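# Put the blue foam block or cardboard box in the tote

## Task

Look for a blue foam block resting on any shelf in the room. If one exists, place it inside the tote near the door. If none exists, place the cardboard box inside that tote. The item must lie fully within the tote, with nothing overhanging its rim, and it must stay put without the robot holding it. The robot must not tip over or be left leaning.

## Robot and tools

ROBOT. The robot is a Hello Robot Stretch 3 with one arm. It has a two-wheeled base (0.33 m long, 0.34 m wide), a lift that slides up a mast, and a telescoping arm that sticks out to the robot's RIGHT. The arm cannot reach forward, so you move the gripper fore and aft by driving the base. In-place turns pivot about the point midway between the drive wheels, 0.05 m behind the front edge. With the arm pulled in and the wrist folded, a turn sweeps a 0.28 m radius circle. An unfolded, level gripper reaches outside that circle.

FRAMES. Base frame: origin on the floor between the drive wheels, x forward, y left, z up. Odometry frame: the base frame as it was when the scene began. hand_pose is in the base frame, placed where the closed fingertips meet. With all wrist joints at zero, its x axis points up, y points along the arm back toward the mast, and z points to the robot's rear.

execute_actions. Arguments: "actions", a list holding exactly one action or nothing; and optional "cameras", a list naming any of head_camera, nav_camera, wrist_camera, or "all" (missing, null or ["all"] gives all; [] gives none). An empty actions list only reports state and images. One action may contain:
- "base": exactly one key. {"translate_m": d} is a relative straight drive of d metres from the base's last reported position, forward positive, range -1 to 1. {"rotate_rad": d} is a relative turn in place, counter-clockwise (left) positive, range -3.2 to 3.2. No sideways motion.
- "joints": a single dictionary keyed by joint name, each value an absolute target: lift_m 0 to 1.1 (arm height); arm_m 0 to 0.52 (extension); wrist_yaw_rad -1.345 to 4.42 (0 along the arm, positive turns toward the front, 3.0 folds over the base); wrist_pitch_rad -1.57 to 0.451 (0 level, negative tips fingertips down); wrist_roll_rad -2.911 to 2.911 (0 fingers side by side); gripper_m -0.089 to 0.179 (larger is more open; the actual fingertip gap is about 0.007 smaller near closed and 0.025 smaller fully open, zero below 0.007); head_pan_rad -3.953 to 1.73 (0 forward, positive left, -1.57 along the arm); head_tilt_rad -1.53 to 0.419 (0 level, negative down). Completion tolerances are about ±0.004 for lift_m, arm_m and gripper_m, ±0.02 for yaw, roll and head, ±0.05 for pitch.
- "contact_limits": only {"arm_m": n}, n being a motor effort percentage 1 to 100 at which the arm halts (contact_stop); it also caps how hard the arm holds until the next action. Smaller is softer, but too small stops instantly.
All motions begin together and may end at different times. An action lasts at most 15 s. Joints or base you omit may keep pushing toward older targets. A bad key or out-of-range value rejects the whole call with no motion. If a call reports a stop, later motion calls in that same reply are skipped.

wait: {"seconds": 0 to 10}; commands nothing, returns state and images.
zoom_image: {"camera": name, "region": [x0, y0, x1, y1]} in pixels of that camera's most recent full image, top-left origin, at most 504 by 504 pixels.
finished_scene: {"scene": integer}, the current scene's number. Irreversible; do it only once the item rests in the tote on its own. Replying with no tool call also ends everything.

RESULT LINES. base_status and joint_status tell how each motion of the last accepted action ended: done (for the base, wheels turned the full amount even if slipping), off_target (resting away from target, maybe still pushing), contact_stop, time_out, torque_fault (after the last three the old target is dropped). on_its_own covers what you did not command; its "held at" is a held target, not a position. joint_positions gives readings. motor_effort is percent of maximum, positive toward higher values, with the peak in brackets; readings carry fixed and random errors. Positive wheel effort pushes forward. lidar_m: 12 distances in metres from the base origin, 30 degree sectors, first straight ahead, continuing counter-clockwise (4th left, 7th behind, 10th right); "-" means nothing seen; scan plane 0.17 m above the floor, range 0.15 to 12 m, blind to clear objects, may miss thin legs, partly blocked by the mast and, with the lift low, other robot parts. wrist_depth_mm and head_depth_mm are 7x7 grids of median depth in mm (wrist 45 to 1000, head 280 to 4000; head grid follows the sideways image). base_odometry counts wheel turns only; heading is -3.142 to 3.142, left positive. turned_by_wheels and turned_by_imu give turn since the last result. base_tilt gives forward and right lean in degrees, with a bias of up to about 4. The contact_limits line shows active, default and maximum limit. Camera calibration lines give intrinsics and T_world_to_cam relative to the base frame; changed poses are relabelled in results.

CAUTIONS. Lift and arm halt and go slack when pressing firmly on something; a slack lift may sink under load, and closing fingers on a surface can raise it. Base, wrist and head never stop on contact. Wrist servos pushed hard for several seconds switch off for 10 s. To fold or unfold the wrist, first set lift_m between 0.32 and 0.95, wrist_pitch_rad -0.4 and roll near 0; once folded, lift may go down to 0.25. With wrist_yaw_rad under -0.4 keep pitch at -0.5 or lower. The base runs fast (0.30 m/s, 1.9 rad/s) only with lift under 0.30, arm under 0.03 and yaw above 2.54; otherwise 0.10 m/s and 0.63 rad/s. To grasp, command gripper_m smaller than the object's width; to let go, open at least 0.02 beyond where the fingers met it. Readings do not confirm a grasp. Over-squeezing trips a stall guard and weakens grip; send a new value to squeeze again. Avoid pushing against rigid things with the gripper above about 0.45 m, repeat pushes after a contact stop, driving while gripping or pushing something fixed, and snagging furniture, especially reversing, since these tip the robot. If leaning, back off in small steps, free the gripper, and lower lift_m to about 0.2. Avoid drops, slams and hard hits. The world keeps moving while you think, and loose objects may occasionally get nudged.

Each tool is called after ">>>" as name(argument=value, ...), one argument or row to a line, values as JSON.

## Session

>>> execute_actions(
  actions=[],
)

Scene clock: 0.00 s.
base_odometry: x=+0.000 y=+0.000 heading=+0.000 (m, m, rad; odometry frame)
turned_by_wheels: +0.000 (rad since the last result)
turned_by_imu: +0.000 (rad since the last result)
base_tilt: forward=-2.1 right=+1.1 (deg)
lidar_m: 1.90 1.08 0.90 0.89 1.00 1.57 1.56 1.02 0.85 0.84 0.95 1.54
head_depth_mm: 1997 2019 2027 2064 2031 2031 1959 / 2038 2055 2083 2112 2083 2080 1975 / 2062 2106 2147 2151 2168 2213 2075 / 2129 2156 2195 2215 2230 2255 2178 / 2157 2199 2227 2264 2269 2312 2195 / 2162 2257 2100 2061 2036 1998 1978 / 2151 1843 1694 1662 1652 1629 1614
base_status: not commanded
joint_positions: lift_m=+0.588 arm_m=+0.000 wrist_yaw_rad=+2.928 wrist_pitch_rad=-0.557 wrist_roll_rad=+0.011 gripper_m=+0.037 head_pan_rad=-0.010 head_tilt_rad=-0.018
joint_status: not commanded
motor_effort: left_wheel=+1 right_wheel=+1 lift_m=+35 arm_m=+1 wrist_yaw_rad=+0 wrist_pitch_rad=+9 wrist_roll_rad=+0 gripper_m=+0 head_pan_rad=+0 head_tilt_rad=+2 (%)
hand_pose: x=+0.0222 y=+0.0548 z=+0.5706 quat_wxyz=(+0.267, +0.700, +0.120, +0.652) (m; base frame)
wrist_depth_mm: - 898 852 882 911 911 940 / - 957 965 999 - - - / - - - - - - - / - - - - - - - / 888 881 - 872 919 899 867 / 766 758 - 774 734 750 757 / 684 664 673 688 685 682 684
pictures: head_camera (sideways: a quarter turn clockwise sets it upright), nav_camera (sideways: a quarter turn counterclockwise sets it upright), wrist_camera
camera_calibration (this result's frames):
head_camera: T_world_to_cam=[[-0.0486654, 0.0518466, -0.997469, 1.31662], [-0.0212716, 0.998372, 0.0529314, -0.0665955], [0.998589, 0.0237937, -0.0474833, 0.0113724], [0, 0, 0, 1]] pos_world=[0.0513008, -0.00204574, 1.31735]
nav_camera: T_world_to_cam=[[0.0552658, -0.0021869, 0.998469, -1.26015], [0.0363492, -0.99933, -0.00420073, 0.0622676], [0.99781, 0.0365258, -0.0551493, 0.0206364], [0, 0, 0, 1]] pos_world=[0.0467887, 0.0587163, 1.25962]
wrist_camera: T_world_to_cam=[[0.967461, -0.252785, -0.0109416, -0.00536728], [-0.185511, -0.679252, -0.710072, 0.474672], [0.172064, 0.688997, -0.704044, 0.528106], [0, 0, 0, 1]] pos_world=[0.00238137, -0.0427984, 0.708802]
Images, in order (width x height): head_camera 896x504, nav_camera 672x504, wrist_camera 644x364.

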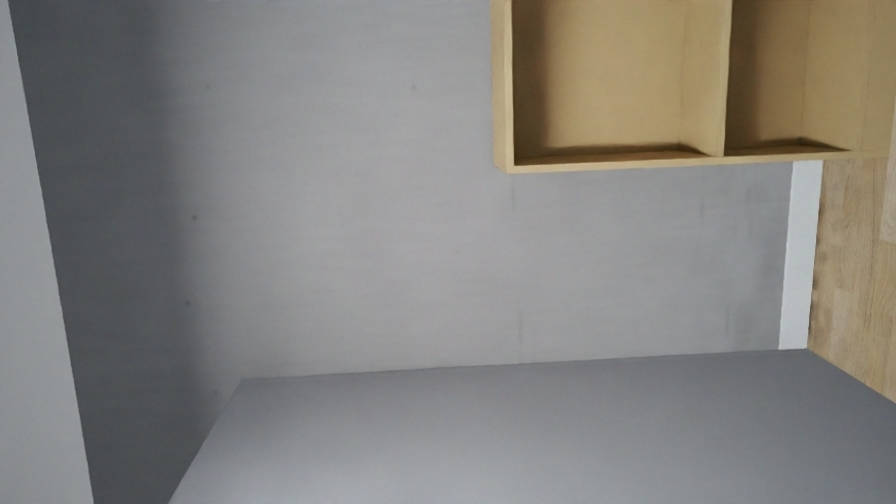

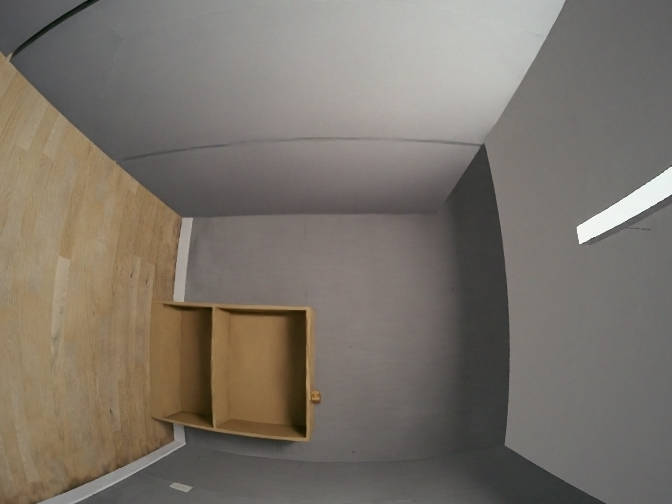

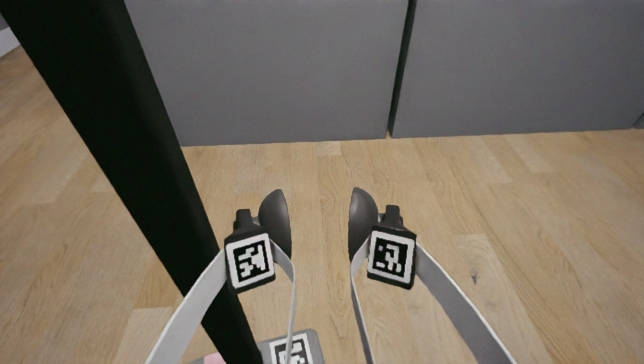

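>>> execute_actions(
  actions=[
    {"base":{"rotate_rad":3.14},"joints":{"lift_m":0.28,"head_tilt_rad":-0.4}},
  ],
  cameras=["nav_camera"],
)

>>> execute_actions(
  actions=[
    {"base":{"translate_m":1.0}},
  ],
  cameras=["nav_camera"],
)

Scene clock: 6.50 s.
base_odometry: x=+0.000 y=+0.000 heading=+3.140 (m, m, rad; odometry frame)
turned_by_wheels: +3.140 (rad since the last result)
turned_by_imu: +3.179 (rad since the last result)
base_tilt: forward=-2.0 right=+0.9 (deg)
lidar_m: 1.56 1.02 0.85 0.84 0.94 1.52 1.90 1.08 0.90 0.89 1.00 1.57
head_depth_mm: 1275 1364 1461 1581 1730 1686 1387 / 1292 1391 1493 1615 1766 1707 1394 / 1318 1414 1525 1661 1822 1716 1403 / 1341 1442 1559 1695 1866 1679 1410 / 1360 1470 1591 1746 1930 1697 1415 / 1411 1522 1648 1793 1954 1761 1430 / 1433 1530 1621 1645 1668 1662 1435
base_status: done
joint_positions: lift_m=+0.281 arm_m=+0.000 wrist_yaw_rad=+2.928 wrist_pitch_rad=-0.558 wrist_roll_rad=+0.011 gripper_m=+0.037 head_pan_rad=-0.010 head_tilt_rad=-0.396
joint_status: all done
motor_effort: left_wheel=-3(12) right_wheel=+5(16) lift_m=+20(30) arm_m=+0(0) wrist_yaw_rad=-1(1) wrist_pitch_rad=+9(9) wrist_roll_rad=+0(0) gripper_m=+0(0) head_pan_rad=+1(1) head_tilt_rad=-2(24) (%)
hand_pose: x=+0.0222 y=+0.0547 z=+0.2631 quat_wxyz=(+0.267, +0.700, +0.120, +0.651) (m; base frame)
wrist_depth_mm: - 819 832 858 840 898 904 / 832 865 845 843 869 869 865 / 676 - 701 669 688 692 695 / 572 - 559 565 558 568 568 / 490 497 - 500 502 492 486 / - - - 429 417 433 427 / - - - - 377 376 378
pictures: nav_camera (sideways: a quarter turn counterclockwise sets it upright)
camera_calibration (this result's frames):
nav_camera: T_world_to_cam=[[0.419734, -0.00568394, 0.907629, -1.14364], [0.0315639, -0.999284, -0.0208547, 0.0839721], [0.907098, 0.0374017, -0.419255, 0.495097], [0, 0, 0, 1]] pos_world=[0.0282728, 0.0588942, 1.24732]
Images, in order (width x height): nav_camera 672x504.

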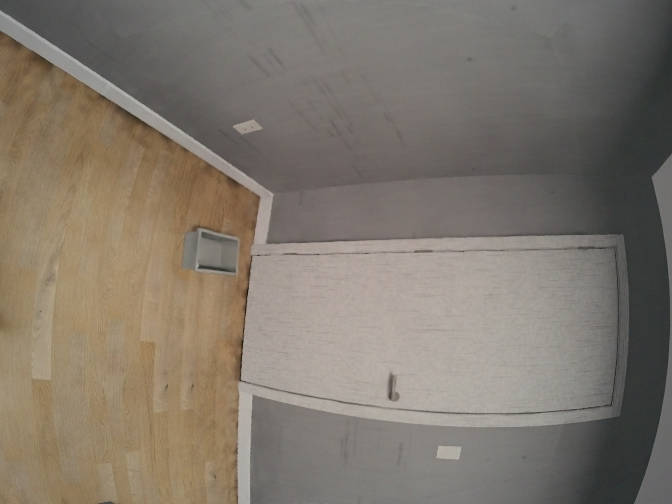

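Scene clock: 11.43 s.
base_odometry: x=-1.000 y=+0.002 heading=+3.140 (m, m, rad; odometry frame)
turned_by_wheels: +0.000 (rad since the last result)
turned_by_imu: +0.001 (rad since the last result)
base_tilt: forward=-1.9 right=+0.9 (deg)
lidar_m: 0.58 0.63 0.66 0.65 0.73 1.17 2.50 1.32 1.15 1.37 0.70 0.58
head_depth_mm: 445 475 511 553 603 663 734 / 453 484 521 566 617 680 758 / 460 493 532 578 633 697 778 / 468 503 542 590 648 718 803 / 477 513 554 605 665 737 821 / 486 525 564 609 673 758 872 / 488 522 576 649 728 810 918
base_status: done
joint_positions: lift_m=+0.281 arm_m=+0.000 wrist_yaw_rad=+2.928 wrist_pitch_rad=-0.558 wrist_roll_rad=+0.011 gripper_m=+0.037 head_pan_rad=-0.010 head_tilt_rad=-0.396
joint_status: not commanded
motor_effort: left_wheel=-3(9) right_wheel=+5(14) lift_m=+20(20) arm_m=+1(0) wrist_yaw_rad=-1(0) wrist_pitch_rad=+9(9) wrist_roll_rad=+0(0) gripper_m=+0(0) head_pan_rad=+0(0) head_tilt_rad=-3(2) (%)
hand_pose: x=+0.0222 y=+0.0546 z=+0.2631 quat_wxyz=(+0.267, +0.700, +0.120, +0.651) (m; base frame)
wrist_depth_mm: - 633 660 664 669 690 634 / 694 703 729 720 725 754 637 / 686 - 694 688 690 679 606 / 573 - 579 565 431 431 551 / 482 492 - 365 472 457 375 / - - - 315 411 425 306 / - - - - 277 363 379
pictures: nav_camera (sideways: a quarter turn counterclockwise sets it upright)
camera_calibration (this result's frames):
nav_camera: T_world_to_cam=[[0.420204, -0.00568674, 0.907412, -1.14336], [0.0315571, -0.999284, -0.0208759, 0.0839999], [0.906881, 0.0374075, -0.419723, 0.495708], [0, 0, 0, 1]] pos_world=[0.0282444, 0.0588946, 1.24731]
Images, in order (width x height): nav_camera 672x504.

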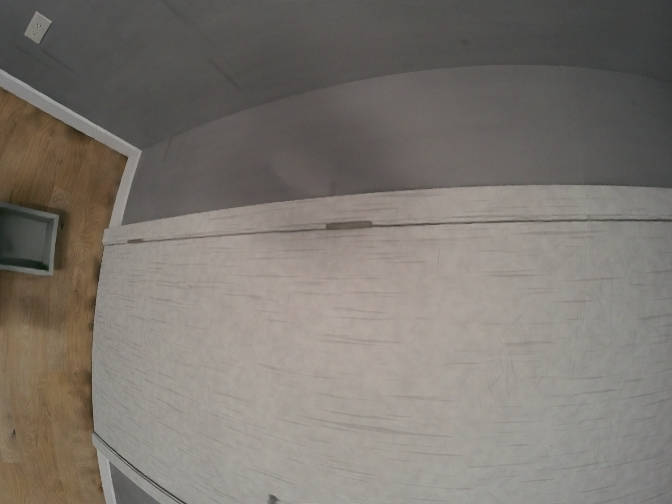

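>>> execute_actions(
  actions=[
    {"joints":{"head_pan_rad":-1.8,"head_tilt_rad":-0.4}},
  ],
  cameras=["nav_camera"],
)

>>> execute_actions(
  actions=[
    {"joints":{"head_pan_rad":1.7}},
  ],
  cameras=["nav_camera"],
)

>>> execute_actions(
  actions=[
    {"joints":{"head_pan_rad":-3.3}},
  ],
  cameras=["nav_camera"],
)

Scene clock: 17.63 s.
base_odometry: x=-1.000 y=+0.002 heading=+3.140 (m, m, rad; odometry frame)
turned_by_wheels: +0.000 (rad since the last result)
turned_by_imu: +0.001 (rad since the last result)
base_tilt: forward=-2.1 right=+1.1 (deg)
lidar_m: 0.58 0.63 0.65 0.65 0.73 1.17 2.50 1.32 1.15 1.37 0.70 0.58
head_depth_mm: 1095 1129 1162 1198 1299 1409 1387 / 3571 3756 - 2910 2035 1659 1396 / 3625 3804 - 3093 2220 1713 1407 / 3597 3816 - 3139 2232 1724 1417 / 3551 3845 - 3202 2235 1742 1421 / 3204 2969 2841 2713 2244 1758 1429 / 2048 1972 1915 1849 1792 1661 1441
base_status: not commanded
joint_positions: lift_m=+0.281 arm_m=+0.000 wrist_yaw_rad=+2.928 wrist_pitch_rad=-0.558 wrist_roll_rad=+0.011 gripper_m=+0.037 head_pan_rad=-1.793 head_tilt_rad=-0.396
joint_status: all done
motor_effort: left_wheel=-3(3) right_wheel=+5(5) lift_m=+20(20) arm_m=+1(0) wrist_yaw_rad=+0(0) wrist_pitch_rad=+9(9) wrist_roll_rad=+0(0) gripper_m=+0(0) head_pan_rad=-4(31) head_tilt_rad=-2(4) (%)
hand_pose: x=+0.0222 y=+0.0546 z=+0.2631 quat_wxyz=(+0.267, +0.700, +0.120, +0.651) (m; base frame)
wrist_depth_mm: - 626 650 654 679 701 637 / 689 688 708 740 743 764 631 / 680 - 670 676 696 699 643 / 567 - 561 557 430 435 561 / 496 497 - 357 485 469 369 / - - - 311 413 426 307 / - - - - 277 366 379
pictures: nav_camera (sideways: a quarter turn counterclockwise sets it upright)
camera_calibration (this result's frames):
nav_camera: T_world_to_cam=[[-0.0941314, -0.409568, 0.90741, -1.14022], [-0.983485, 0.179784, -0.0208761, 0.0901919], [-0.154587, -0.894389, -0.419727, 0.502188], [0, 0, 0, 1]] pos_world=[0.0590038, -0.0340605, 1.24731]
Images, in order (width x height): nav_camera 672x504.

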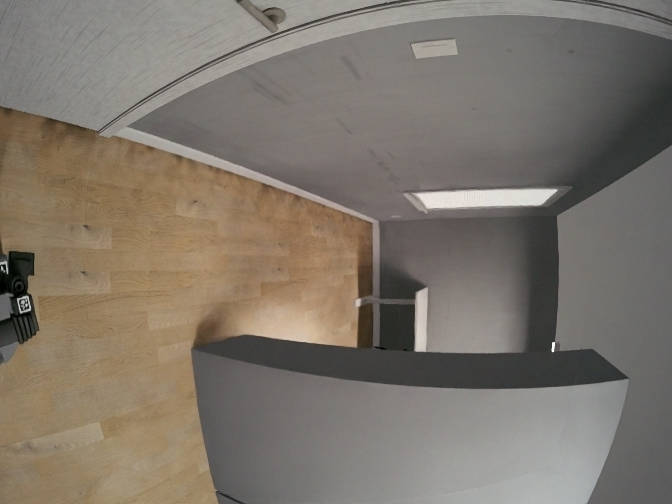

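Scene clock: 19.83 s.
base_odometry: x=-1.000 y=+0.002 heading=+3.140 (m, m, rad; odometry frame)
turned_by_wheels: +0.000 (rad since the last result)
turned_by_imu: +0.001 (rad since the last result)
base_tilt: forward=-2.0 right=+0.9 (deg)
lidar_m: 0.58 0.63 0.65 0.65 0.73 1.17 2.51 1.31 1.15 1.36 0.70 0.58
head_depth_mm: 510 545 585 632 687 752 832 / 525 561 605 656 714 784 870 / 541 579 626 679 745 822 918 / 557 600 649 707 777 861 967 / 575 620 672 736 813 907 1023 / 594 643 699 766 846 932 - / 616 661 714 - - - -
base_status: not commanded
joint_positions: lift_m=+0.281 arm_m=+0.000 wrist_yaw_rad=+2.928 wrist_pitch_rad=-0.558 wrist_roll_rad=+0.011 gripper_m=+0.037 head_pan_rad=+1.693 head_tilt_rad=-0.396
joint_status: all done
motor_effort: left_wheel=-3(4) right_wheel=+6(5) lift_m=+20(20) arm_m=+0(0) wrist_yaw_rad=+0(1) wrist_pitch_rad=+9(9) wrist_roll_rad=+0(0) gripper_m=+1(0) head_pan_rad=+2(31) head_tilt_rad=-2(2) (%)
hand_pose: x=+0.0222 y=+0.0546 z=+0.2631 quat_wxyz=(+0.267, +0.700, +0.120, +0.651) (m; base frame)
wrist_depth_mm: - 659 649 657 652 685 629 / 689 702 708 718 764 771 639 / 678 - 660 673 683 671 620 / 572 - 581 570 433 432 558 / 492 493 - 359 474 454 377 / - - - 310 414 426 302 / - - - - 279 364 386
pictures: nav_camera (sideways: a quarter turn counterclockwise sets it upright)
camera_calibration (this result's frames):
nav_camera: T_world_to_cam=[[-0.0494836, 0.417315, 0.907413, -1.14049], [0.986509, 0.162369, -0.0208758, 0.0781744], [-0.156047, 0.894139, -0.41972, 0.502188], [0, 0, 0, 1]] pos_world=[-0.0551905, 0.0142275, 1.24731]
Images, in order (width x height): nav_camera 672x504.

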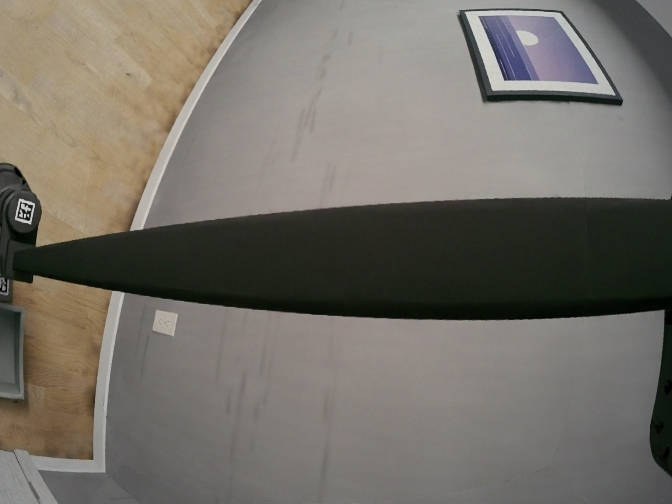

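Scene clock: 22.70 s.
base_odometry: x=-1.000 y=+0.002 heading=+3.140 (m, m, rad; odometry frame)
turned_by_wheels: +0.000 (rad since the last result)
turned_by_imu: +0.001 (rad since the last result)
base_tilt: forward=-2.0 right=+1.0 (deg)
lidar_m: 0.58 0.63 0.65 0.65 0.73 1.17 2.50 1.32 1.15 1.37 0.70 0.58
head_depth_mm: 2529 2586 2627 2614 2168 1693 1387 / 2726 2908 3102 3036 2187 1705 1398 / 2738 2923 3080 3087 2200 1716 1407 / 2758 2923 3106 3099 2234 1725 1419 / 2753 2932 3201 3143 2249 1735 1425 / 2772 2987 3189 3244 2270 1763 1434 / 2759 2910 2854 2820 2294 1772 1443
base_status: not commanded
joint_positions: lift_m=+0.281 arm_m=+0.000 wrist_yaw_rad=+2.928 wrist_pitch_rad=-0.558 wrist_roll_rad=+0.011 gripper_m=+0.037 head_pan_rad=-3.293 head_tilt_rad=-0.396
joint_status: all done
motor_effort: left_wheel=-3(3) right_wheel=+5(5) lift_m=+20(20) arm_m=+0(0) wrist_yaw_rad=+1(1) wrist_pitch_rad=+9(9) wrist_roll_rad=+0(0) gripper_m=+0(0) head_pan_rad=-3(32) head_tilt_rad=-2(2) (%)
hand_pose: x=+0.0222 y=+0.0546 z=+0.2631 quat_wxyz=(+0.267, +0.700, +0.120, +0.651) (m; base frame)
wrist_depth_mm: - 631 639 668 666 687 636 / 691 714 706 746 736 761 642 / 689 - 664 674 689 685 643 / 569 - 572 567 431 442 568 / 486 502 - 359 474 465 376 / - - - 314 413 428 307 / - - - - 279 366 381
pictures: nav_camera (sideways: a quarter turn counterclockwise sets it upright)
camera_calibration (this result's frames):
nav_camera: T_world_to_cam=[[-0.415203, 0.0649264, 0.907409, -1.13826], [0.109769, 0.993738, -0.0208763, 0.0835232], [-0.903082, 0.0909377, -0.41973, 0.506757], [0, 0, 0, 1]] pos_world=[-0.024133, -0.0551805, 1.24731]
Images, in order (width x height): nav_camera 672x504.

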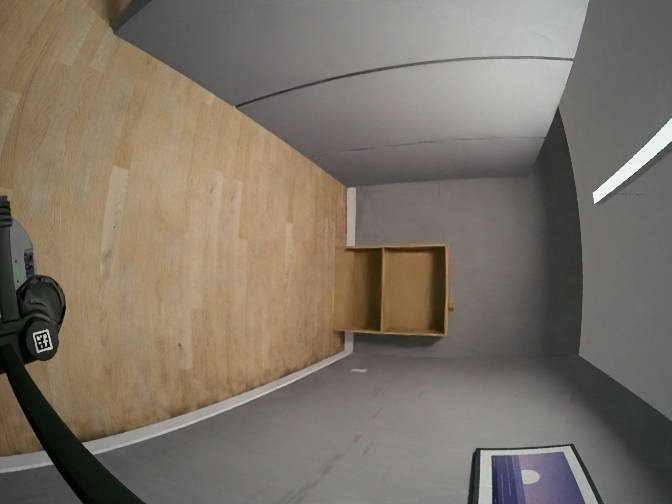

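>>> execute_actions(
  actions=[
    {"base":{"translate_m":-0.12}},
  ],
  cameras=[],
)

>>> execute_actions(
  actions=[
    {"base":{"rotate_rad":-1.75},"joints":{"head_pan_rad":0.5,"head_tilt_rad":-0.3}},
  ],
  cameras=[],
)

>>> execute_actions(
  actions=[
    {"base":{"translate_m":1.0}},
  ],
  cameras=["nav_camera"],
)

Scene clock: 28.57 s.
base_odometry: x=-0.880 y=+0.002 heading=+3.140 (m, m, rad; odometry frame)
turned_by_wheels: +0.000 (rad since the last result)
turned_by_imu: +0.001 (rad since the last result)
base_tilt: forward=-2.0 right=+0.9 (deg)
lidar_m: 0.70 0.80 0.68 0.67 0.75 1.22 2.44 1.28 1.09 1.64 0.84 0.70
head_depth_mm: 2547 2658 2723 2723 2161 1689 1392 / 2619 2776 2969 2952 2189 1703 1401 / 2650 2810 2982 2965 2200 1715 1411 / 2636 2826 3015 2992 2237 1724 1409 / 2655 2825 3043 3169 2254 1740 1420 / 2667 2876 3112 3255 2272 1744 1431 / 2657 2815 2790 2764 2307 1762 1449
base_status: done
joint_positions: lift_m=+0.281 arm_m=+0.000 wrist_yaw_rad=+2.928 wrist_pitch_rad=-0.558 wrist_roll_rad=+0.011 gripper_m=+0.037 head_pan_rad=-3.293 head_tilt_rad=-0.396
joint_status: not commanded
motor_effort: left_wheel=-3(14) right_wheel=+5(10) lift_m=+20(20) arm_m=+0(0) wrist_yaw_rad=+0(0) wrist_pitch_rad=+9(9) wrist_roll_rad=+0(0) gripper_m=+0(0) head_pan_rad=-2(2) head_tilt_rad=-2(2) (%)
hand_pose: x=+0.0222 y=+0.0546 z=+0.2630 quat_wxyz=(+0.267, +0.700, +0.120, +0.651) (m; base frame)
wrist_depth_mm: - 648 668 677 678 719 686 / 718 719 739 754 751 789 747 / 673 - 674 681 690 695 679 / 578 - 574 572 455 471 460 / 493 499 - 496 362 474 456 / - - - 430 404 307 314 / - - - - 380 370 382
pictures: none
No camera images: the call's "cameras" was empty. Leave "cameras" out to get every camera's image.

Scene clock: 30.90 s.
base_odometry: x=-0.880 y=+0.002 heading=+1.390 (m, m, rad; odometry frame)
turned_by_wheels: -1.750 (rad since the last result)
turned_by_imu: -1.769 (rad since the last result)
base_tilt: forward=-1.9 right=+1.1 (deg)
lidar_m: 1.10 1.00 0.72 0.70 0.73 0.70 0.67 0.70 0.98 2.77 1.48 1.10
head_depth_mm: 2379 2582 2839 3080 2485 1860 1490 / 1821 1958 2092 2263 2291 1869 1504 / 1480 1557 1642 1742 1852 1835 1513 / 1233 1291 1344 1418 1489 1565 1488 / 1065 1106 1147 1193 1245 1298 1353 / 936 966 999 1031 1071 1108 1156 / 833 859 881 908 940 926 967
base_status: done
joint_positions: lift_m=+0.281 arm_m=+0.000 wrist_yaw_rad=+2.928 wrist_pitch_rad=-0.558 wrist_roll_rad=+0.011 gripper_m=+0.037 head_pan_rad=+0.493 head_tilt_rad=-0.309
joint_status: all done
motor_effort: left_wheel=+5(16) right_wheel=-4(11) lift_m=+20(21) arm_m=-1(0) wrist_yaw_rad=+0(0) wrist_pitch_rad=+9(9) wrist_roll_rad=+0(0) gripper_m=+0(0) head_pan_rad=+2(32) head_tilt_rad=+4(13) (%)
hand_pose: x=+0.0222 y=+0.0546 z=+0.2630 quat_wxyz=(+0.267, +0.700, +0.120, +0.651) (m; base frame)
wrist_depth_mm: - 631 665 740 792 860 934 / 683 697 751 789 856 883 870 / 635 - 677 680 692 680 692 / 459 - 572 577 558 566 572 / 383 501 - 512 502 493 492 / - - - 432 419 428 430 / - - - - 379 381 374
pictures: none
No camera images: the call's "cameras" was empty. Leave "cameras" out to get every camera's image.

Scene clock: 35.90 s.
base_odometry: x=-0.700 y=+0.985 heading=+1.390 (m, m, rad; odometry frame)
turned_by_wheels: +0.000 (rad since the last result)
turned_by_imu: +0.001 (rad since the last result)
base_tilt: forward=-2.1 right=+0.9 (deg)
lidar_m: 2.52 0.97 0.72 0.70 0.73 0.98 1.67 1.75 2.42 0.28 0.28 0.39
head_depth_mm: 2327 2558 2771 3061 2501 1869 1487 / 1747 1871 2000 2187 2271 1874 1511 / 1422 1502 1582 1650 1804 1792 1508 / 1201 1258 1308 1371 1449 1523 1477 / 1033 1071 1115 1159 1212 1266 1323 / 908 938 968 1002 1041 1081 1122 / 809 830 856 883 912 943 974
base_status: done
joint_positions: lift_m=+0.281 arm_m=+0.000 wrist_yaw_rad=+2.928 wrist_pitch_rad=-0.558 wrist_roll_rad=+0.011 gripper_m=+0.037 head_pan_rad=+0.493 head_tilt_rad=-0.309
joint_status: not commanded
motor_effort: left_wheel=+5(15) right_wheel=-4(8) lift_m=+20(20) arm_m=+0(1) wrist_yaw_rad=+0(0) wrist_pitch_rad=+9(9) wrist_roll_rad=+0(0) gripper_m=+0(1) head_pan_rad=+3(3) head_tilt_rad=+4(4) (%)
hand_pose: x=+0.0222 y=+0.0546 z=+0.2630 quat_wxyz=(+0.267, +0.700, +0.120, +0.651) (m; base frame)
wrist_depth_mm: - 630 668 728 779 802 881 / 643 707 747 764 806 843 845 / 663 - 693 671 690 683 689 / 562 - 570 564 566 564 573 / 490 512 - 503 502 484 486 / - - - 436 413 428 430 / - - - - 377 380 382
pictures: nav_camera (sideways: a quarter turn counterclockwise sets it upright)
camera_calibration (this result's frames):
nav_camera: T_world_to_cam=[[0.300076, 0.159377, 0.940507, -1.18582], [0.510562, -0.859668, -0.0172208, 0.0763214], [0.80578, 0.485355, -0.339337, 0.391714], [0, 0, 0, 1]] pos_world=[0.00123267, 0.0644822, 1.24951]
Images, in order (width x height): nav_camera 672x504.

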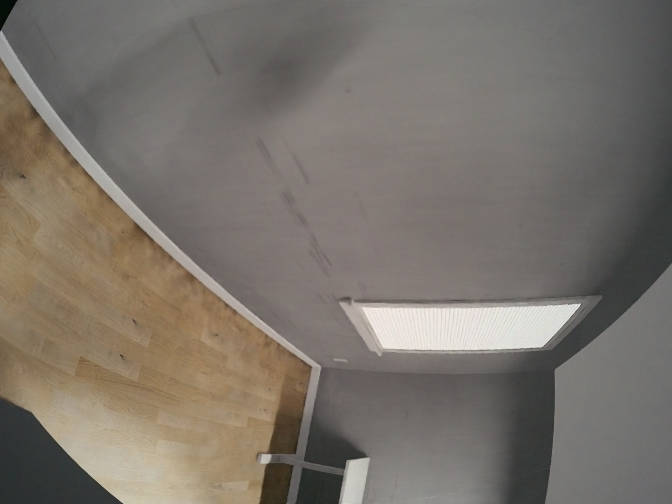

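Close to the cabinet on the right (0.28); continue straight.

>>> execute_actions(
  actions=[
    {"base":{"rotate_rad":0.08}},
  ],
  cameras=[],
)

>>> execute_actions(
  actions=[
    {"base":{"translate_m":1.0},"joints":{"head_pan_rad":-0.9,"head_tilt_rad":-0.3}},
  ],
  cameras=["nav_camera"],
)

Scene clock: 39.33 s.
base_odometry: x=-0.700 y=+0.985 heading=+1.470 (m, m, rad; odometry frame)
turned_by_wheels: +0.080 (rad since the last result)
turned_by_imu: +0.082 (rad since the last result)
base_tilt: forward=-2.1 right=+0.9 (deg)
lidar_m: 1.98 0.90 0.71 0.70 0.75 1.07 1.67 1.79 2.66 0.28 0.29 0.43
head_depth_mm: 1747 1898 2061 2289 2337 1855 1493 / 1426 1509 1629 1738 1903 1825 1507 / 1214 1280 1351 1438 1530 1630 1505 / 1049 1101 1157 1210 1279 1349 1390 / 923 963 1004 1048 1095 1148 1206 / 829 856 889 921 960 1001 1046 / 748 772 798 825 854 885 922
base_status: done
joint_positions: lift_m=+0.281 arm_m=+0.000 wrist_yaw_rad=+2.928 wrist_pitch_rad=-0.558 wrist_roll_rad=+0.011 gripper_m=+0.037 head_pan_rad=+0.493 head_tilt_rad=-0.309
joint_status: not commanded
motor_effort: left_wheel=-3(7) right_wheel=+5(9) lift_m=+20(20) arm_m=-1(1) wrist_yaw_rad=-1(1) wrist_pitch_rad=+9(9) wrist_roll_rad=+0(0) gripper_m=+0(0) head_pan_rad=+3(3) head_tilt_rad=+4(4) (%)
hand_pose: x=+0.0222 y=+0.0546 z=+0.2630 quat_wxyz=(+0.267, +0.700, +0.120, +0.651) (m; base frame)
wrist_depth_mm: - 652 688 711 724 788 825 / 669 713 750 786 794 838 837 / 704 - 699 672 696 687 683 / 563 - 568 561 567 573 564 / 485 493 - 502 500 491 487 / - - - 437 416 424 428 / - - - - 377 375 379
pictures: none
No camera images: the call's "cameras" was empty. Leave "cameras" out to get every camera's image.

Scene clock: 44.33 s.
base_odometry: x=-0.599 y=+1.980 heading=+1.470 (m, m, rad; odometry frame)
turned_by_wheels: +0.000 (rad since the last result)
turned_by_imu: +0.001 (rad since the last result)
base_tilt: forward=-2.0 right=+0.9 (deg)
lidar_m: 1.70 0.78 0.61 0.60 0.64 0.95 2.67 0.60 1.33 2.70 1.94 1.70
head_depth_mm: 3096 3231 3395 3453 2476 1860 1488 / 3203 3316 3571 3639 2499 1872 1502 / 2873 3015 3210 3316 2520 1887 1509 / 2627 2727 2857 2403 2488 1907 1520 / 2380 2490 2594 1975 2391 1919 1524 / 2203 2288 2396 1922 2481 1938 1529 / 2032 2116 2194 1843 2364 1944 1553
base_status: done
joint_positions: lift_m=+0.281 arm_m=+0.000 wrist_yaw_rad=+2.928 wrist_pitch_rad=-0.558 wrist_roll_rad=+0.011 gripper_m=+0.037 head_pan_rad=-0.893 head_tilt_rad=-0.309
joint_status: all done
motor_effort: left_wheel=-3(9) right_wheel=+5(14) lift_m=+20(20) arm_m=-1(1) wrist_yaw_rad=+0(1) wrist_pitch_rad=+9(9) wrist_roll_rad=+0(0) gripper_m=+0(0) head_pan_rad=-3(32) head_tilt_rad=+4(4) (%)
hand_pose: x=+0.0222 y=+0.0546 z=+0.2630 quat_wxyz=(+0.267, +0.700, +0.120, +0.651) (m; base frame)
wrist_depth_mm: - 580 584 622 635 681 716 / 614 625 654 682 717 762 783 / 623 - 675 687 701 686 701 / 576 - 575 567 581 560 571 / 497 503 - 503 501 484 497 / - - - 426 416 424 429 / - - - - 382 378 380
pictures: nav_camera (sideways: a quarter turn counterclockwise sets it upright)
camera_calibration (this result's frames):
nav_camera: T_world_to_cam=[[0.211808, -0.265674, 0.940508, -1.18528], [-0.751197, -0.659854, -0.0172207, 0.0840181], [0.625172, -0.702859, -0.339336, 0.392814], [0, 0, 0, 1]] pos_world=[0.0685895, 0.0166347, 1.24951]
Images, in order (width x height): nav_camera 672x504.

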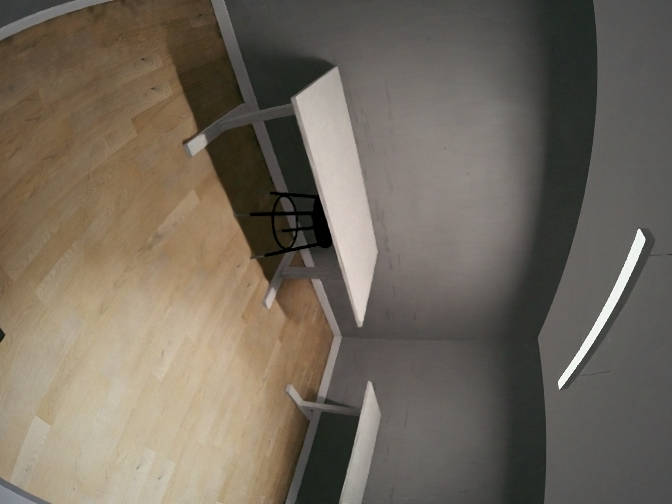

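Mirrored layout. Head right into the room, and look back at the shelves.

>>> execute_actions(
  actions=[
    {"base":{"translate_m":0.5}},
  ],
  cameras=[],
)

>>> execute_actions(
  actions=[
    {"base":{"rotate_rad":-1.65},"joints":{"head_pan_rad":-0.8}},
  ],
  cameras=[],
)

>>> execute_actions(
  actions=[
    {"base":{"translate_m":0.9}},
  ],
  cameras=["nav_camera","head_camera"],
)

Scene clock: 50.77 s.
base_odometry: x=-0.548 y=+2.478 heading=+1.469 (m, m, rad; odometry frame)
turned_by_wheels: +0.000 (rad since the last result)
turned_by_imu: +0.001 (rad since the last result)
base_tilt: forward=-1.9 right=+1.1 (deg)
lidar_m: 1.56 0.71 0.55 0.55 0.59 0.87 1.19 1.06 1.62 2.82 1.42 1.24
head_depth_mm: 2725 2924 3139 3061 2503 1861 1493 / 2406 2556 2741 1837 2240 1877 1503 / 2158 2300 2443 1724 2209 1910 1510 / 1964 2075 2176 1758 1798 1842 1516 / 1806 1893 1962 1792 1228 1929 1532 / 1663 1733 1805 1811 1174 1875 1538 / 1546 1593 1668 1696 1183 1349 1447
base_status: done
joint_positions: lift_m=+0.281 arm_m=+0.000 wrist_yaw_rad=+2.928 wrist_pitch_rad=-0.558 wrist_roll_rad=+0.011 gripper_m=+0.037 head_pan_rad=-0.893 head_tilt_rad=-0.309
joint_status: not commanded
motor_effort: left_wheel=-3(9) right_wheel=+5(14) lift_m=+20(20) arm_m=+0(0) wrist_yaw_rad=+0(0) wrist_pitch_rad=+9(9) wrist_roll_rad=+0(0) gripper_m=+0(0) head_pan_rad=-3(3) head_tilt_rad=+4(4) (%)
hand_pose: x=+0.0222 y=+0.0546 z=+0.2630 quat_wxyz=(+0.267, +0.700, +0.120, +0.651) (m; base frame)
wrist_depth_mm: - 521 546 578 601 631 660 / 558 582 605 639 675 701 745 / 601 - 664 676 677 690 679 / 563 - 576 567 568 573 583 / 484 502 - 513 510 490 477 / - - - 434 419 428 418 / - - - - 379 378 379
pictures: none
No camera images: the call's "cameras" was empty. Leave "cameras" out to get every camera's image.

Scene clock: 53.13 s.
base_odometry: x=-0.548 y=+2.478 heading=-0.180 (m, m, rad; odometry frame)
turned_by_wheels: -1.650 (rad since the last result)
turned_by_imu: -1.668 (rad since the last result)
base_tilt: forward=-2.0 right=+0.9 (deg)
lidar_m: 2.82 1.43 1.24 1.61 0.76 0.56 0.55 0.57 0.80 1.48 1.06 1.62
head_depth_mm: 1328 1436 1479 1580 1467 1634 1403 / 1443 1548 1614 1731 1479 1776 1466 / 1591 1695 1730 1899 1659 1785 1517 / 1552 1626 1676 1818 1843 1796 1524 / 1425 1505 1572 1701 1841 1861 1528 / 2152 2281 2417 2420 2470 1935 1540 / 2137 2186 2284 2434 2534 1946 1549
base_status: done
joint_positions: lift_m=+0.281 arm_m=+0.000 wrist_yaw_rad=+2.928 wrist_pitch_rad=-0.558 wrist_roll_rad=+0.011 gripper_m=+0.037 head_pan_rad=-0.807 head_tilt_rad=-0.309
joint_status: all done
motor_effort: left_wheel=+5(16) right_wheel=-4(11) lift_m=+20(20) arm_m=-1(0) wrist_yaw_rad=+0(0) wrist_pitch_rad=+9(9) wrist_roll_rad=+0(0) gripper_m=+0(0) head_pan_rad=+3(8) head_tilt_rad=+4(4) (%)
hand_pose: x=+0.0222 y=+0.0546 z=+0.2630 quat_wxyz=(+0.267, +0.700, +0.120, +0.651) (m; base frame)
wrist_depth_mm: - - - - - - - / 770 880 856 836 862 904 868 / 689 - 670 686 704 690 683 / 570 - 566 566 571 560 578 / 485 500 - 508 499 493 484 / - - - 433 417 429 426 / - - - - 381 380 378
pictures: none
No camera images: the call's "cameras" was empty. Leave "cameras" out to get every camera's image.

Scene clock: 57.90 s.
base_odometry: x=+0.337 y=+2.316 heading=-0.180 (m, m, rad; odometry frame)
turned_by_wheels: +0.000 (rad since the last result)
turned_by_imu: +0.001 (rad since the last result)
base_tilt: forward=-2.0 right=+1.0 (deg)
lidar_m: 1.93 2.20 1.04 1.00 1.66 1.49 1.45 1.51 1.09 1.41 1.07 1.67
head_depth_mm: 1355 1458 1506 1612 1472 1637 1373 / 1462 1580 1617 1771 1483 1762 1466 / 1611 1710 1755 1920 1658 1778 1518 / 1599 1682 1707 1879 1927 1837 1519 / 1473 1535 1627 1749 1871 1911 1530 / 2163 2326 2462 2561 2472 1928 1547 / 2164 2248 2333 2018 2399 1953 1545
base_status: done
joint_positions: lift_m=+0.281 arm_m=+0.000 wrist_yaw_rad=+2.928 wrist_pitch_rad=-0.558 wrist_roll_rad=+0.011 gripper_m=+0.037 head_pan_rad=-0.807 head_tilt_rad=-0.309
joint_status: not commanded
motor_effort: left_wheel=+5(16) right_wheel=-4(9) lift_m=+20(20) arm_m=-1(1) wrist_yaw_rad=+0(0) wrist_pitch_rad=+9(9) wrist_roll_rad=+0(0) gripper_m=+0(0) head_pan_rad=+2(2) head_tilt_rad=+4(4) (%)
hand_pose: x=+0.0221 y=+0.0546 z=+0.2630 quat_wxyz=(+0.267, +0.700, +0.120, +0.651) (m; base frame)
wrist_depth_mm: - - - - - - - / 834 881 879 842 870 872 841 / 678 - 675 693 672 687 677 / 563 - 563 575 561 570 571 / 488 496 - 494 492 488 492 / - - - 434 415 418 428 / - - - - 382 381 386
pictures: head_camera (sideways: a quarter turn clockwise sets it upright), nav_camera (sideways: a quarter turn counterclockwise sets it upright)
camera_calibration (this result's frames):
head_camera: T_world_to_cam=[[-0.193712, 0.27643, -0.941309, 1.24402], [0.710762, 0.700906, 0.059564, -0.0796744], [0.676234, -0.657508, -0.332251, 0.384002], [0, 0, 0, 1]] pos_world=[0.0379365, -0.0355559, 1.30334]
nav_camera: T_world_to_cam=[[0.23387, -0.246474, 0.940508, -1.18541], [-0.691668, -0.72201, -0.0172206, 0.0836549], [0.683301, -0.646492, -0.339335, 0.392457], [0, 0, 0, 1]] pos_world=[0.0669275, 0.021947, 1.24951]
Images, in order (width x height): head_camera 896x504, nav_camera 672x504.

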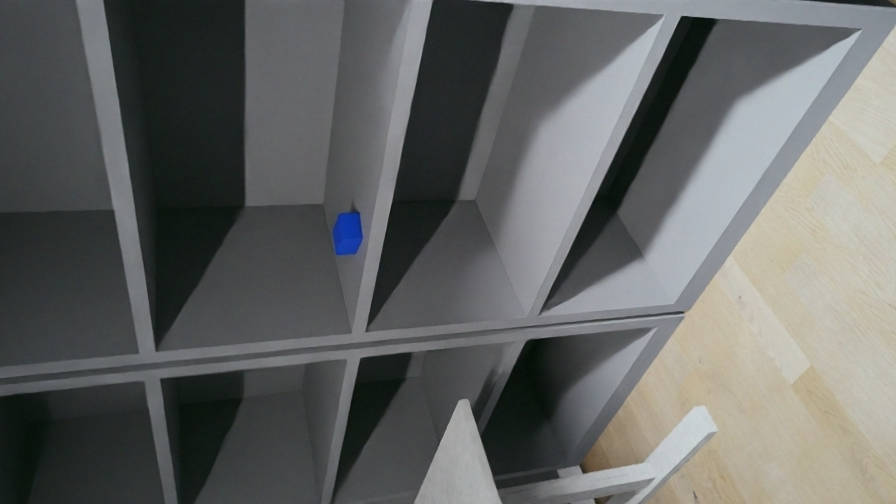

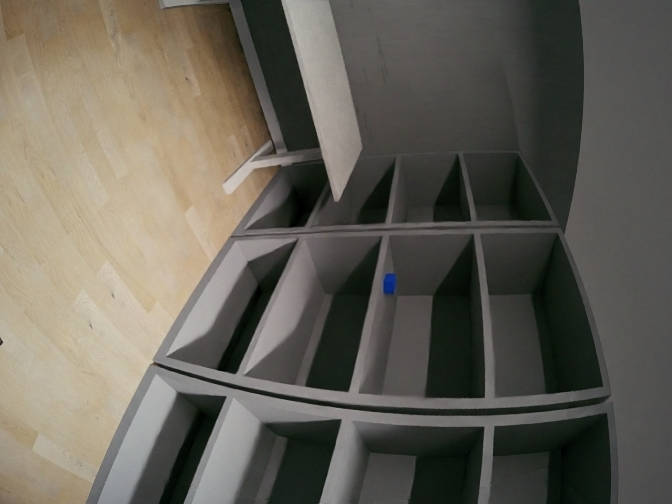

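>>> execute_actions(
  actions=[
    {"base":{"rotate_rad":-0.35}},
  ],
  cameras=[],
)

>>> execute_actions(
  actions=[
    {"base":{"translate_m":0.9}},
  ],
  cameras=[],
)

>>> execute_actions(
  actions=[
    {"base":{"rotate_rad":0.35},"joints":{"lift_m":0.9,"wrist_pitch_rad":-0.4}},
  ],
  cameras=[],
)

>>> execute_actions(
  actions=[
    {"base":{"translate_m":0.3},"joints":{"wrist_yaw_rad":0,"gripper_m":0.1,"head_pan_rad":-1.57,"head_tilt_rad":-0.45}},
  ],
  cameras=[],
)

>>> execute_actions(
  actions=[
    {"joints":{"wrist_pitch_rad":0,"lift_m":0.95}},
  ],
)

Scene clock: 69.40 s.
base_odometry: x=+0.337 y=+2.316 heading=-0.530 (m, m, rad; odometry frame)
turned_by_wheels: -0.350 (rad since the last result)
turned_by_imu: -0.352 (rad since the last result)
base_tilt: forward=-2.0 right=+1.2 (deg)
lidar_m: 1.98 1.93 1.36 1.00 1.22 1.74 1.45 1.45 1.62 1.09 1.07 1.11
head_depth_mm: 1166 1274 1335 1147 1463 1230 1401 / 1085 1286 1353 1323 1420 1534 1413 / 918 986 1048 1102 1214 1269 1374 / 951 1011 1362 1133 1386 1678 1438 / 1425 1530 1609 1771 1531 1807 1503 / 1497 1618 1695 1874 1631 1830 1542 / 1591 1678 1744 1806 1749 1832 1545
base_status: done
joint_positions: lift_m=+0.281 arm_m=+0.000 wrist_yaw_rad=+2.928 wrist_pitch_rad=-0.558 wrist_roll_rad=+0.011 gripper_m=+0.037 head_pan_rad=-0.807 head_tilt_rad=-0.309
joint_status: not commanded
motor_effort: left_wheel=+5(13) right_wheel=-4(11) lift_m=+20(20) arm_m=-2(0) wrist_yaw_rad=+1(1) wrist_pitch_rad=+9(9) wrist_roll_rad=+0(0) gripper_m=+0(0) head_pan_rad=+3(2) head_tilt_rad=+4(4) (%)
hand_pose: x=+0.0221 y=+0.0546 z=+0.2630 quat_wxyz=(+0.267, +0.700, +0.120, +0.651) (m; base frame)
wrist_depth_mm: - - - - - - - / 837 871 859 860 873 869 852 / 673 - 673 677 679 694 710 / 556 - 571 563 569 577 567 / 489 499 - 494 499 491 494 / - - - 435 412 430 429 / - - - - 376 381 382
pictures: none
No camera images: the call's "cameras" was empty. Leave "cameras" out to get every camera's image.

Scene clock: 74.17 s.
base_odometry: x=+1.114 y=+1.861 heading=-0.530 (m, m, rad; odometry frame)
turned_by_wheels: +0.000 (rad since the last result)
turned_by_imu: +0.001 (rad since the last result)
base_tilt: forward=-2.1 right=+1.1 (deg)
lidar_m: 1.08 1.47 1.28 1.88 1.31 1.92 2.30 2.29 1.40 0.79 1.09 0.86
head_depth_mm: 629 1015 1074 903 1215 1105 907 / 700 1057 1128 795 1277 1112 943 / 791 1107 1167 930 1311 1115 1305 / 774 976 1015 946 1113 1085 1174 / 748 813 841 859 936 1006 1082 / 717 766 825 903 1409 1151 1451 / 780 1358 1457 1182 1559 1250 1461
base_status: done
joint_positions: lift_m=+0.281 arm_m=+0.000 wrist_yaw_rad=+2.928 wrist_pitch_rad=-0.558 wrist_roll_rad=+0.011 gripper_m=+0.037 head_pan_rad=-0.807 head_tilt_rad=-0.309
joint_status: not commanded
motor_effort: left_wheel=+5(15) right_wheel=-4(9) lift_m=+21(20) arm_m=-1(1) wrist_yaw_rad=-1(1) wrist_pitch_rad=+9(9) wrist_roll_rad=+0(0) gripper_m=+0(0) head_pan_rad=+1(2) head_tilt_rad=+4(4) (%)
hand_pose: x=+0.0221 y=+0.0546 z=+0.2630 quat_wxyz=(+0.267, +0.700, +0.120, +0.651) (m; base frame)
wrist_depth_mm: - - - - - - - / 823 876 868 859 862 879 822 / 685 - 687 680 701 676 688 / 568 - 574 571 571 570 564 / 491 501 - 503 508 491 491 / - - - 434 416 434 425 / - - - - 376 378 379
pictures: none
No camera images: the call's "cameras" was empty. Leave "cameras" out to get every camera's image.

Scene clock: 80.63 s.
base_odometry: x=+1.114 y=+1.861 heading=-0.180 (m, m, rad; odometry frame)
turned_by_wheels: +0.350 (rad since the last result)
turned_by_imu: +0.356 (rad since the last result)
base_tilt: forward=-2.0 right=+1.0 (deg)
lidar_m: 1.48 1.28 1.94 1.41 1.32 2.37 2.30 1.48 0.79 1.16 0.86 1.08
head_depth_mm: 727 805 867 873 1020 1062 1149 / 717 758 805 858 924 988 1080 / 966 1375 1453 1089 1430 1202 1388 / 1376 1511 1577 1695 1516 1660 1440 / 1520 1632 1680 1777 1530 971 1522 / 1444 1497 1571 1638 1171 899 1404 / 1346 1404 1486 1563 1184 876 1426
base_status: done
joint_positions: lift_m=+0.899 arm_m=+0.000 wrist_yaw_rad=+2.928 wrist_pitch_rad=-0.421 wrist_roll_rad=+0.011 gripper_m=+0.037 head_pan_rad=-0.807 head_tilt_rad=-0.309
joint_status: all done
motor_effort: left_wheel=-3(12) right_wheel=+5(14) lift_m=+49(51) arm_m=-1(1) wrist_yaw_rad=+1(1) wrist_pitch_rad=+12(14) wrist_roll_rad=+0(0) gripper_m=+0(0) head_pan_rad=+2(2) head_tilt_rad=+4(4) (%)
hand_pose: x=+0.0263 y=+0.0737 z=+0.9116 quat_wxyz=(+0.221, +0.707, +0.072, +0.668) (m; base frame)
wrist_depth_mm: - - - - - - - / - - - - - - 929 / - - - - - - 706 / - - - - - - - / - - - - - - - / - - - - - - - / - - - - - - -
pictures: none
No camera images: the call's "cameras" was empty. Leave "cameras" out to get every camera's image.

Scene clock: 84.87 s.
base_odometry: x=+1.409 y=+1.808 heading=-0.180 (m, m, rad; odometry frame)
turned_by_wheels: +0.000 (rad since the last result)
turned_by_imu: +0.001 (rad since the last result)
base_tilt: forward=-2.1 right=+0.9 (deg)
lidar_m: 1.17 1.05 1.05 1.44 1.96 2.13 2.60 0.99 0.97 0.74 0.74 0.82
head_depth_mm: 967 1041 1005 1243 1199 1007 1314 / 972 1049 1025 1251 1207 988 - / 973 1053 1042 1258 1221 991 - / 974 1055 1059 1265 1231 1008 1287 / 970 1034 974 810 1032 976 1111 / 695 678 715 772 852 987 1242 / 599 649 710 770 1255 1057 1307
base_status: done
joint_positions: lift_m=+0.899 arm_m=+0.000 wrist_yaw_rad=+0.002 wrist_pitch_rad=-0.421 wrist_roll_rad=+0.011 gripper_m=+0.100 head_pan_rad=-1.563 head_tilt_rad=-0.444
joint_status: all done
motor_effort: left_wheel=-4(5) right_wheel=+5(12) lift_m=+49(49) arm_m=+0(1) wrist_yaw_rad=-1(1) wrist_pitch_rad=+12(12) wrist_roll_rad=+0(0) gripper_m=+0(79) head_pan_rad=-3(32) head_tilt_rad=-3(18) (%)
hand_pose: x=-0.0212 y=-0.3694 z=+0.9116 quat_wxyz=(+0.688, +0.148, -0.695, -0.148) (m; base frame)
wrist_depth_mm: 829 422 573 836 849 864 689 / 890 468 738 934 894 960 710 / 983 519 746 - - 957 718 / 863 759 727 847 855 849 732 / 655 675 699 703 692 707 698 / - - - - - - 815 / 941 986 950 967 980 - 932
pictures: none
No camera images: the call's "cameras" was empty. Leave "cameras" out to get every camera's image.

Scene clock: 86.17 s.
base_odometry: x=+1.409 y=+1.808 heading=-0.180 (m, m, rad; odometry frame)
turned_by_wheels: +0.000 (rad since the last result)
turned_by_imu: +0.000 (rad since the last result)
base_tilt: forward=-2.1 right=+0.9 (deg)
lidar_m: 1.18 1.05 1.05 1.44 1.95 2.13 2.60 0.98 0.97 0.74 0.74 0.81
head_depth_mm: 967 1046 1006 1240 1196 1011 - / 971 1049 1024 1249 1305 - - / 974 1051 1042 1256 1317 - - / 976 1057 1061 1259 1187 1034 1282 / 971 1032 976 813 1032 979 1109 / 694 679 715 768 854 989 1242 / 599 650 708 769 1256 1057 1312
base_status: not commanded
joint_positions: lift_m=+0.949 arm_m=+0.000 wrist_yaw_rad=+0.002 wrist_pitch_rad=-0.024 wrist_roll_rad=+0.011 gripper_m=+0.100 head_pan_rad=-1.563 head_tilt_rad=-0.444
joint_status: all done
motor_effort: left_wheel=-4(4) right_wheel=+5(5) lift_m=+49(51) arm_m=-1(0) wrist_yaw_rad=+1(1) wrist_pitch_rad=+14(14) wrist_roll_rad=+0(0) gripper_m=+0(0) head_pan_rad=-3(3) head_tilt_rad=-3(3) (%)
hand_pose: x=-0.0211 y=-0.4009 z=+1.0579 quat_wxyz=(+0.703, +0.009, -0.711, -0.008) (m; base frame)
wrist_depth_mm: 863 427 767 827 865 860 726 / 859 438 753 909 844 875 732 / 871 457 747 933 887 940 724 / 589 471 550 527 542 531 521 / 959 497 829 994 988 971 731 / 970 - 846 - - 957 731 / 850 574 713 809 830 833 691
pictures: head_camera (sideways: a quarter turn clockwise sets it upright), nav_camera (sideways: a quarter turn counterclockwise sets it upright), wrist_camera
camera_calibration (this result's frames):
head_camera: T_world_to_cam=[[0.0477357, 0.457818, -0.887763, 1.17267], [0.99804, 0.0141345, 0.0609546, -0.0832265], [0.0404542, -0.888934, -0.456246, 0.549239], [0, 0, 0, 1]] pos_world=[0.00486592, -0.0474582, 1.29672]
nav_camera: T_world_to_cam=[[0.00203115, -0.463411, 0.886141, -1.11306], [-0.998585, -0.048035, -0.0228312, 0.0928279], [0.0531461, -0.884841, -0.462853, 0.557038], [0, 0, 0, 1]] pos_world=[0.065353, -0.018455, 1.24627]
wrist_camera: T_world_to_cam=[[-0.999122, 0.0286138, -0.030605, 0.0188006], [0.036695, 0.245066, -0.968812, 1.15201], [-0.0202211, -0.969084, -0.245901, 0.0391556], [0, 0, 0, 1]] pos_world=[-0.0226971, -0.244911, 1.12628]
Images, in order (width x height): head_camera 896x504, nav_camera 672x504, wrist_camera 644x364.

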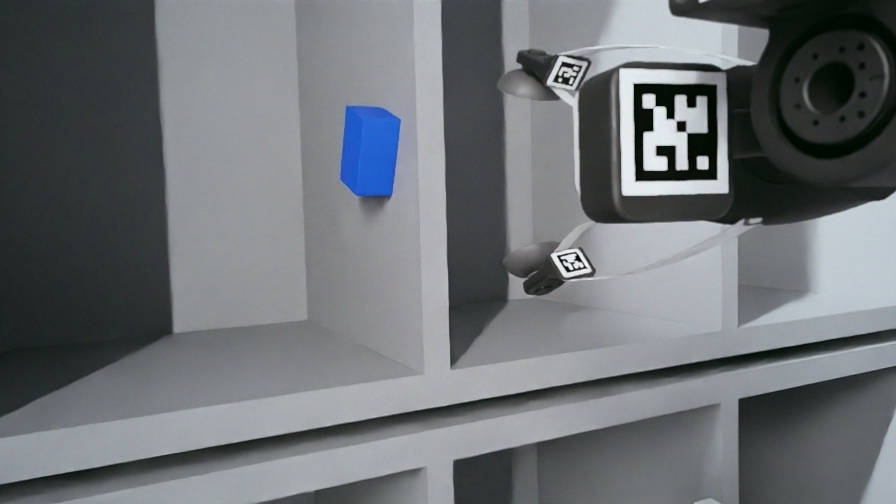

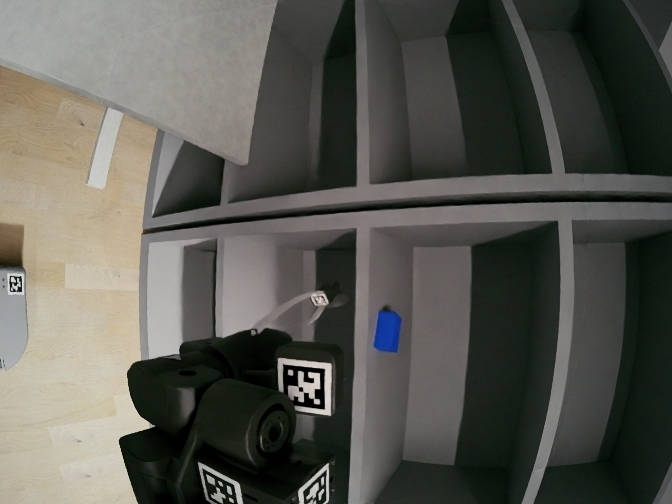

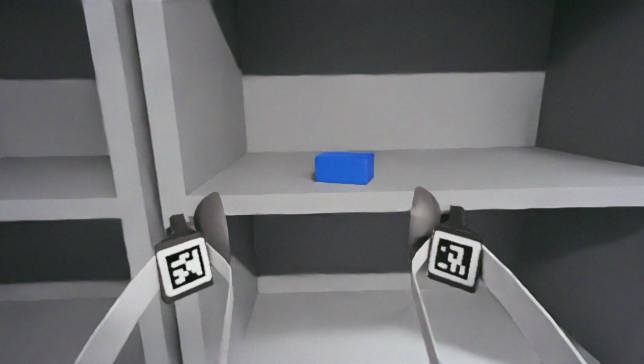

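>>> execute_actions(
  actions=[
    {"base":{"translate_m":-0.045},"joints":{"lift_m":0.93,"gripper_m":0.17,"arm_m":0.22}},
  ],
  cameras=["wrist_camera"],
)

Scene clock: 91.77 s.
base_odometry: x=+1.364 y=+1.816 heading=-0.180 (m, m, rad; odometry frame)
turned_by_wheels: +0.000 (rad since the last result)
turned_by_imu: +0.001 (rad since the last result)
base_tilt: forward=-2.0 right=+0.9 (deg)
lidar_m: 1.22 1.09 1.12 1.44 1.96 2.09 2.56 0.98 0.94 0.82 0.75 0.85
head_depth_mm: 965 1043 1003 - - 1012 1259 / 967 1047 1019 - - 1020 1274 / 972 1051 1039 - - 1023 1276 / 976 1055 1054 804 1222 1032 1287 / 981 1059 1082 816 1157 1027 1222 / 874 852 834 771 871 950 1112 / 619 648 698 767 880 1055 1304
base_status: done
joint_positions: lift_m=+0.931 arm_m=+0.220 wrist_yaw_rad=+0.000 wrist_pitch_rad=-0.023 wrist_roll_rad=+0.011 gripper_m=+0.170 head_pan_rad=-1.563 head_tilt_rad=-0.445
joint_status: all done
motor_effort: left_wheel=-3(10) right_wheel=+5(7) lift_m=+20(46) arm_m=+6(6) wrist_yaw_rad=+0(2) wrist_pitch_rad=+13(14) wrist_roll_rad=+0(0) gripper_m=+0(85) head_pan_rad=-2(3) head_tilt_rad=-3(3) (%)
hand_pose: x=-0.0214 y=-0.6202 z=+1.0392 quat_wxyz=(+0.703, +0.009, -0.711, -0.008) (m; base frame)
wrist_depth_mm: 303 439 640 658 663 657 661 / 300 429 676 649 673 692 670 / 297 438 686 692 698 721 679 / 296 405 484 319 459 455 440 / 281 315 283 281 279 275 271 / - 417 663 760 797 798 619 / 305 425 732 812 791 785 747
pictures: wrist_camera
camera_calibration (this result's frames):
wrist_camera: T_world_to_cam=[[-0.999086, 0.0298184, -0.0306398, 0.0249705], [0.0369995, 0.243904, -0.969093, 1.18724], [-0.0214236, -0.969341, -0.244784, -0.179296], [0, 0, 0, 1]] pos_world=[-0.0228207, -0.464116, 1.10742]
Images, in order (width x height): wrist_camera 644x364.

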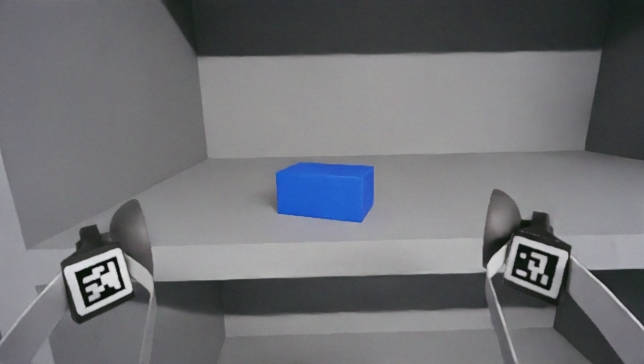

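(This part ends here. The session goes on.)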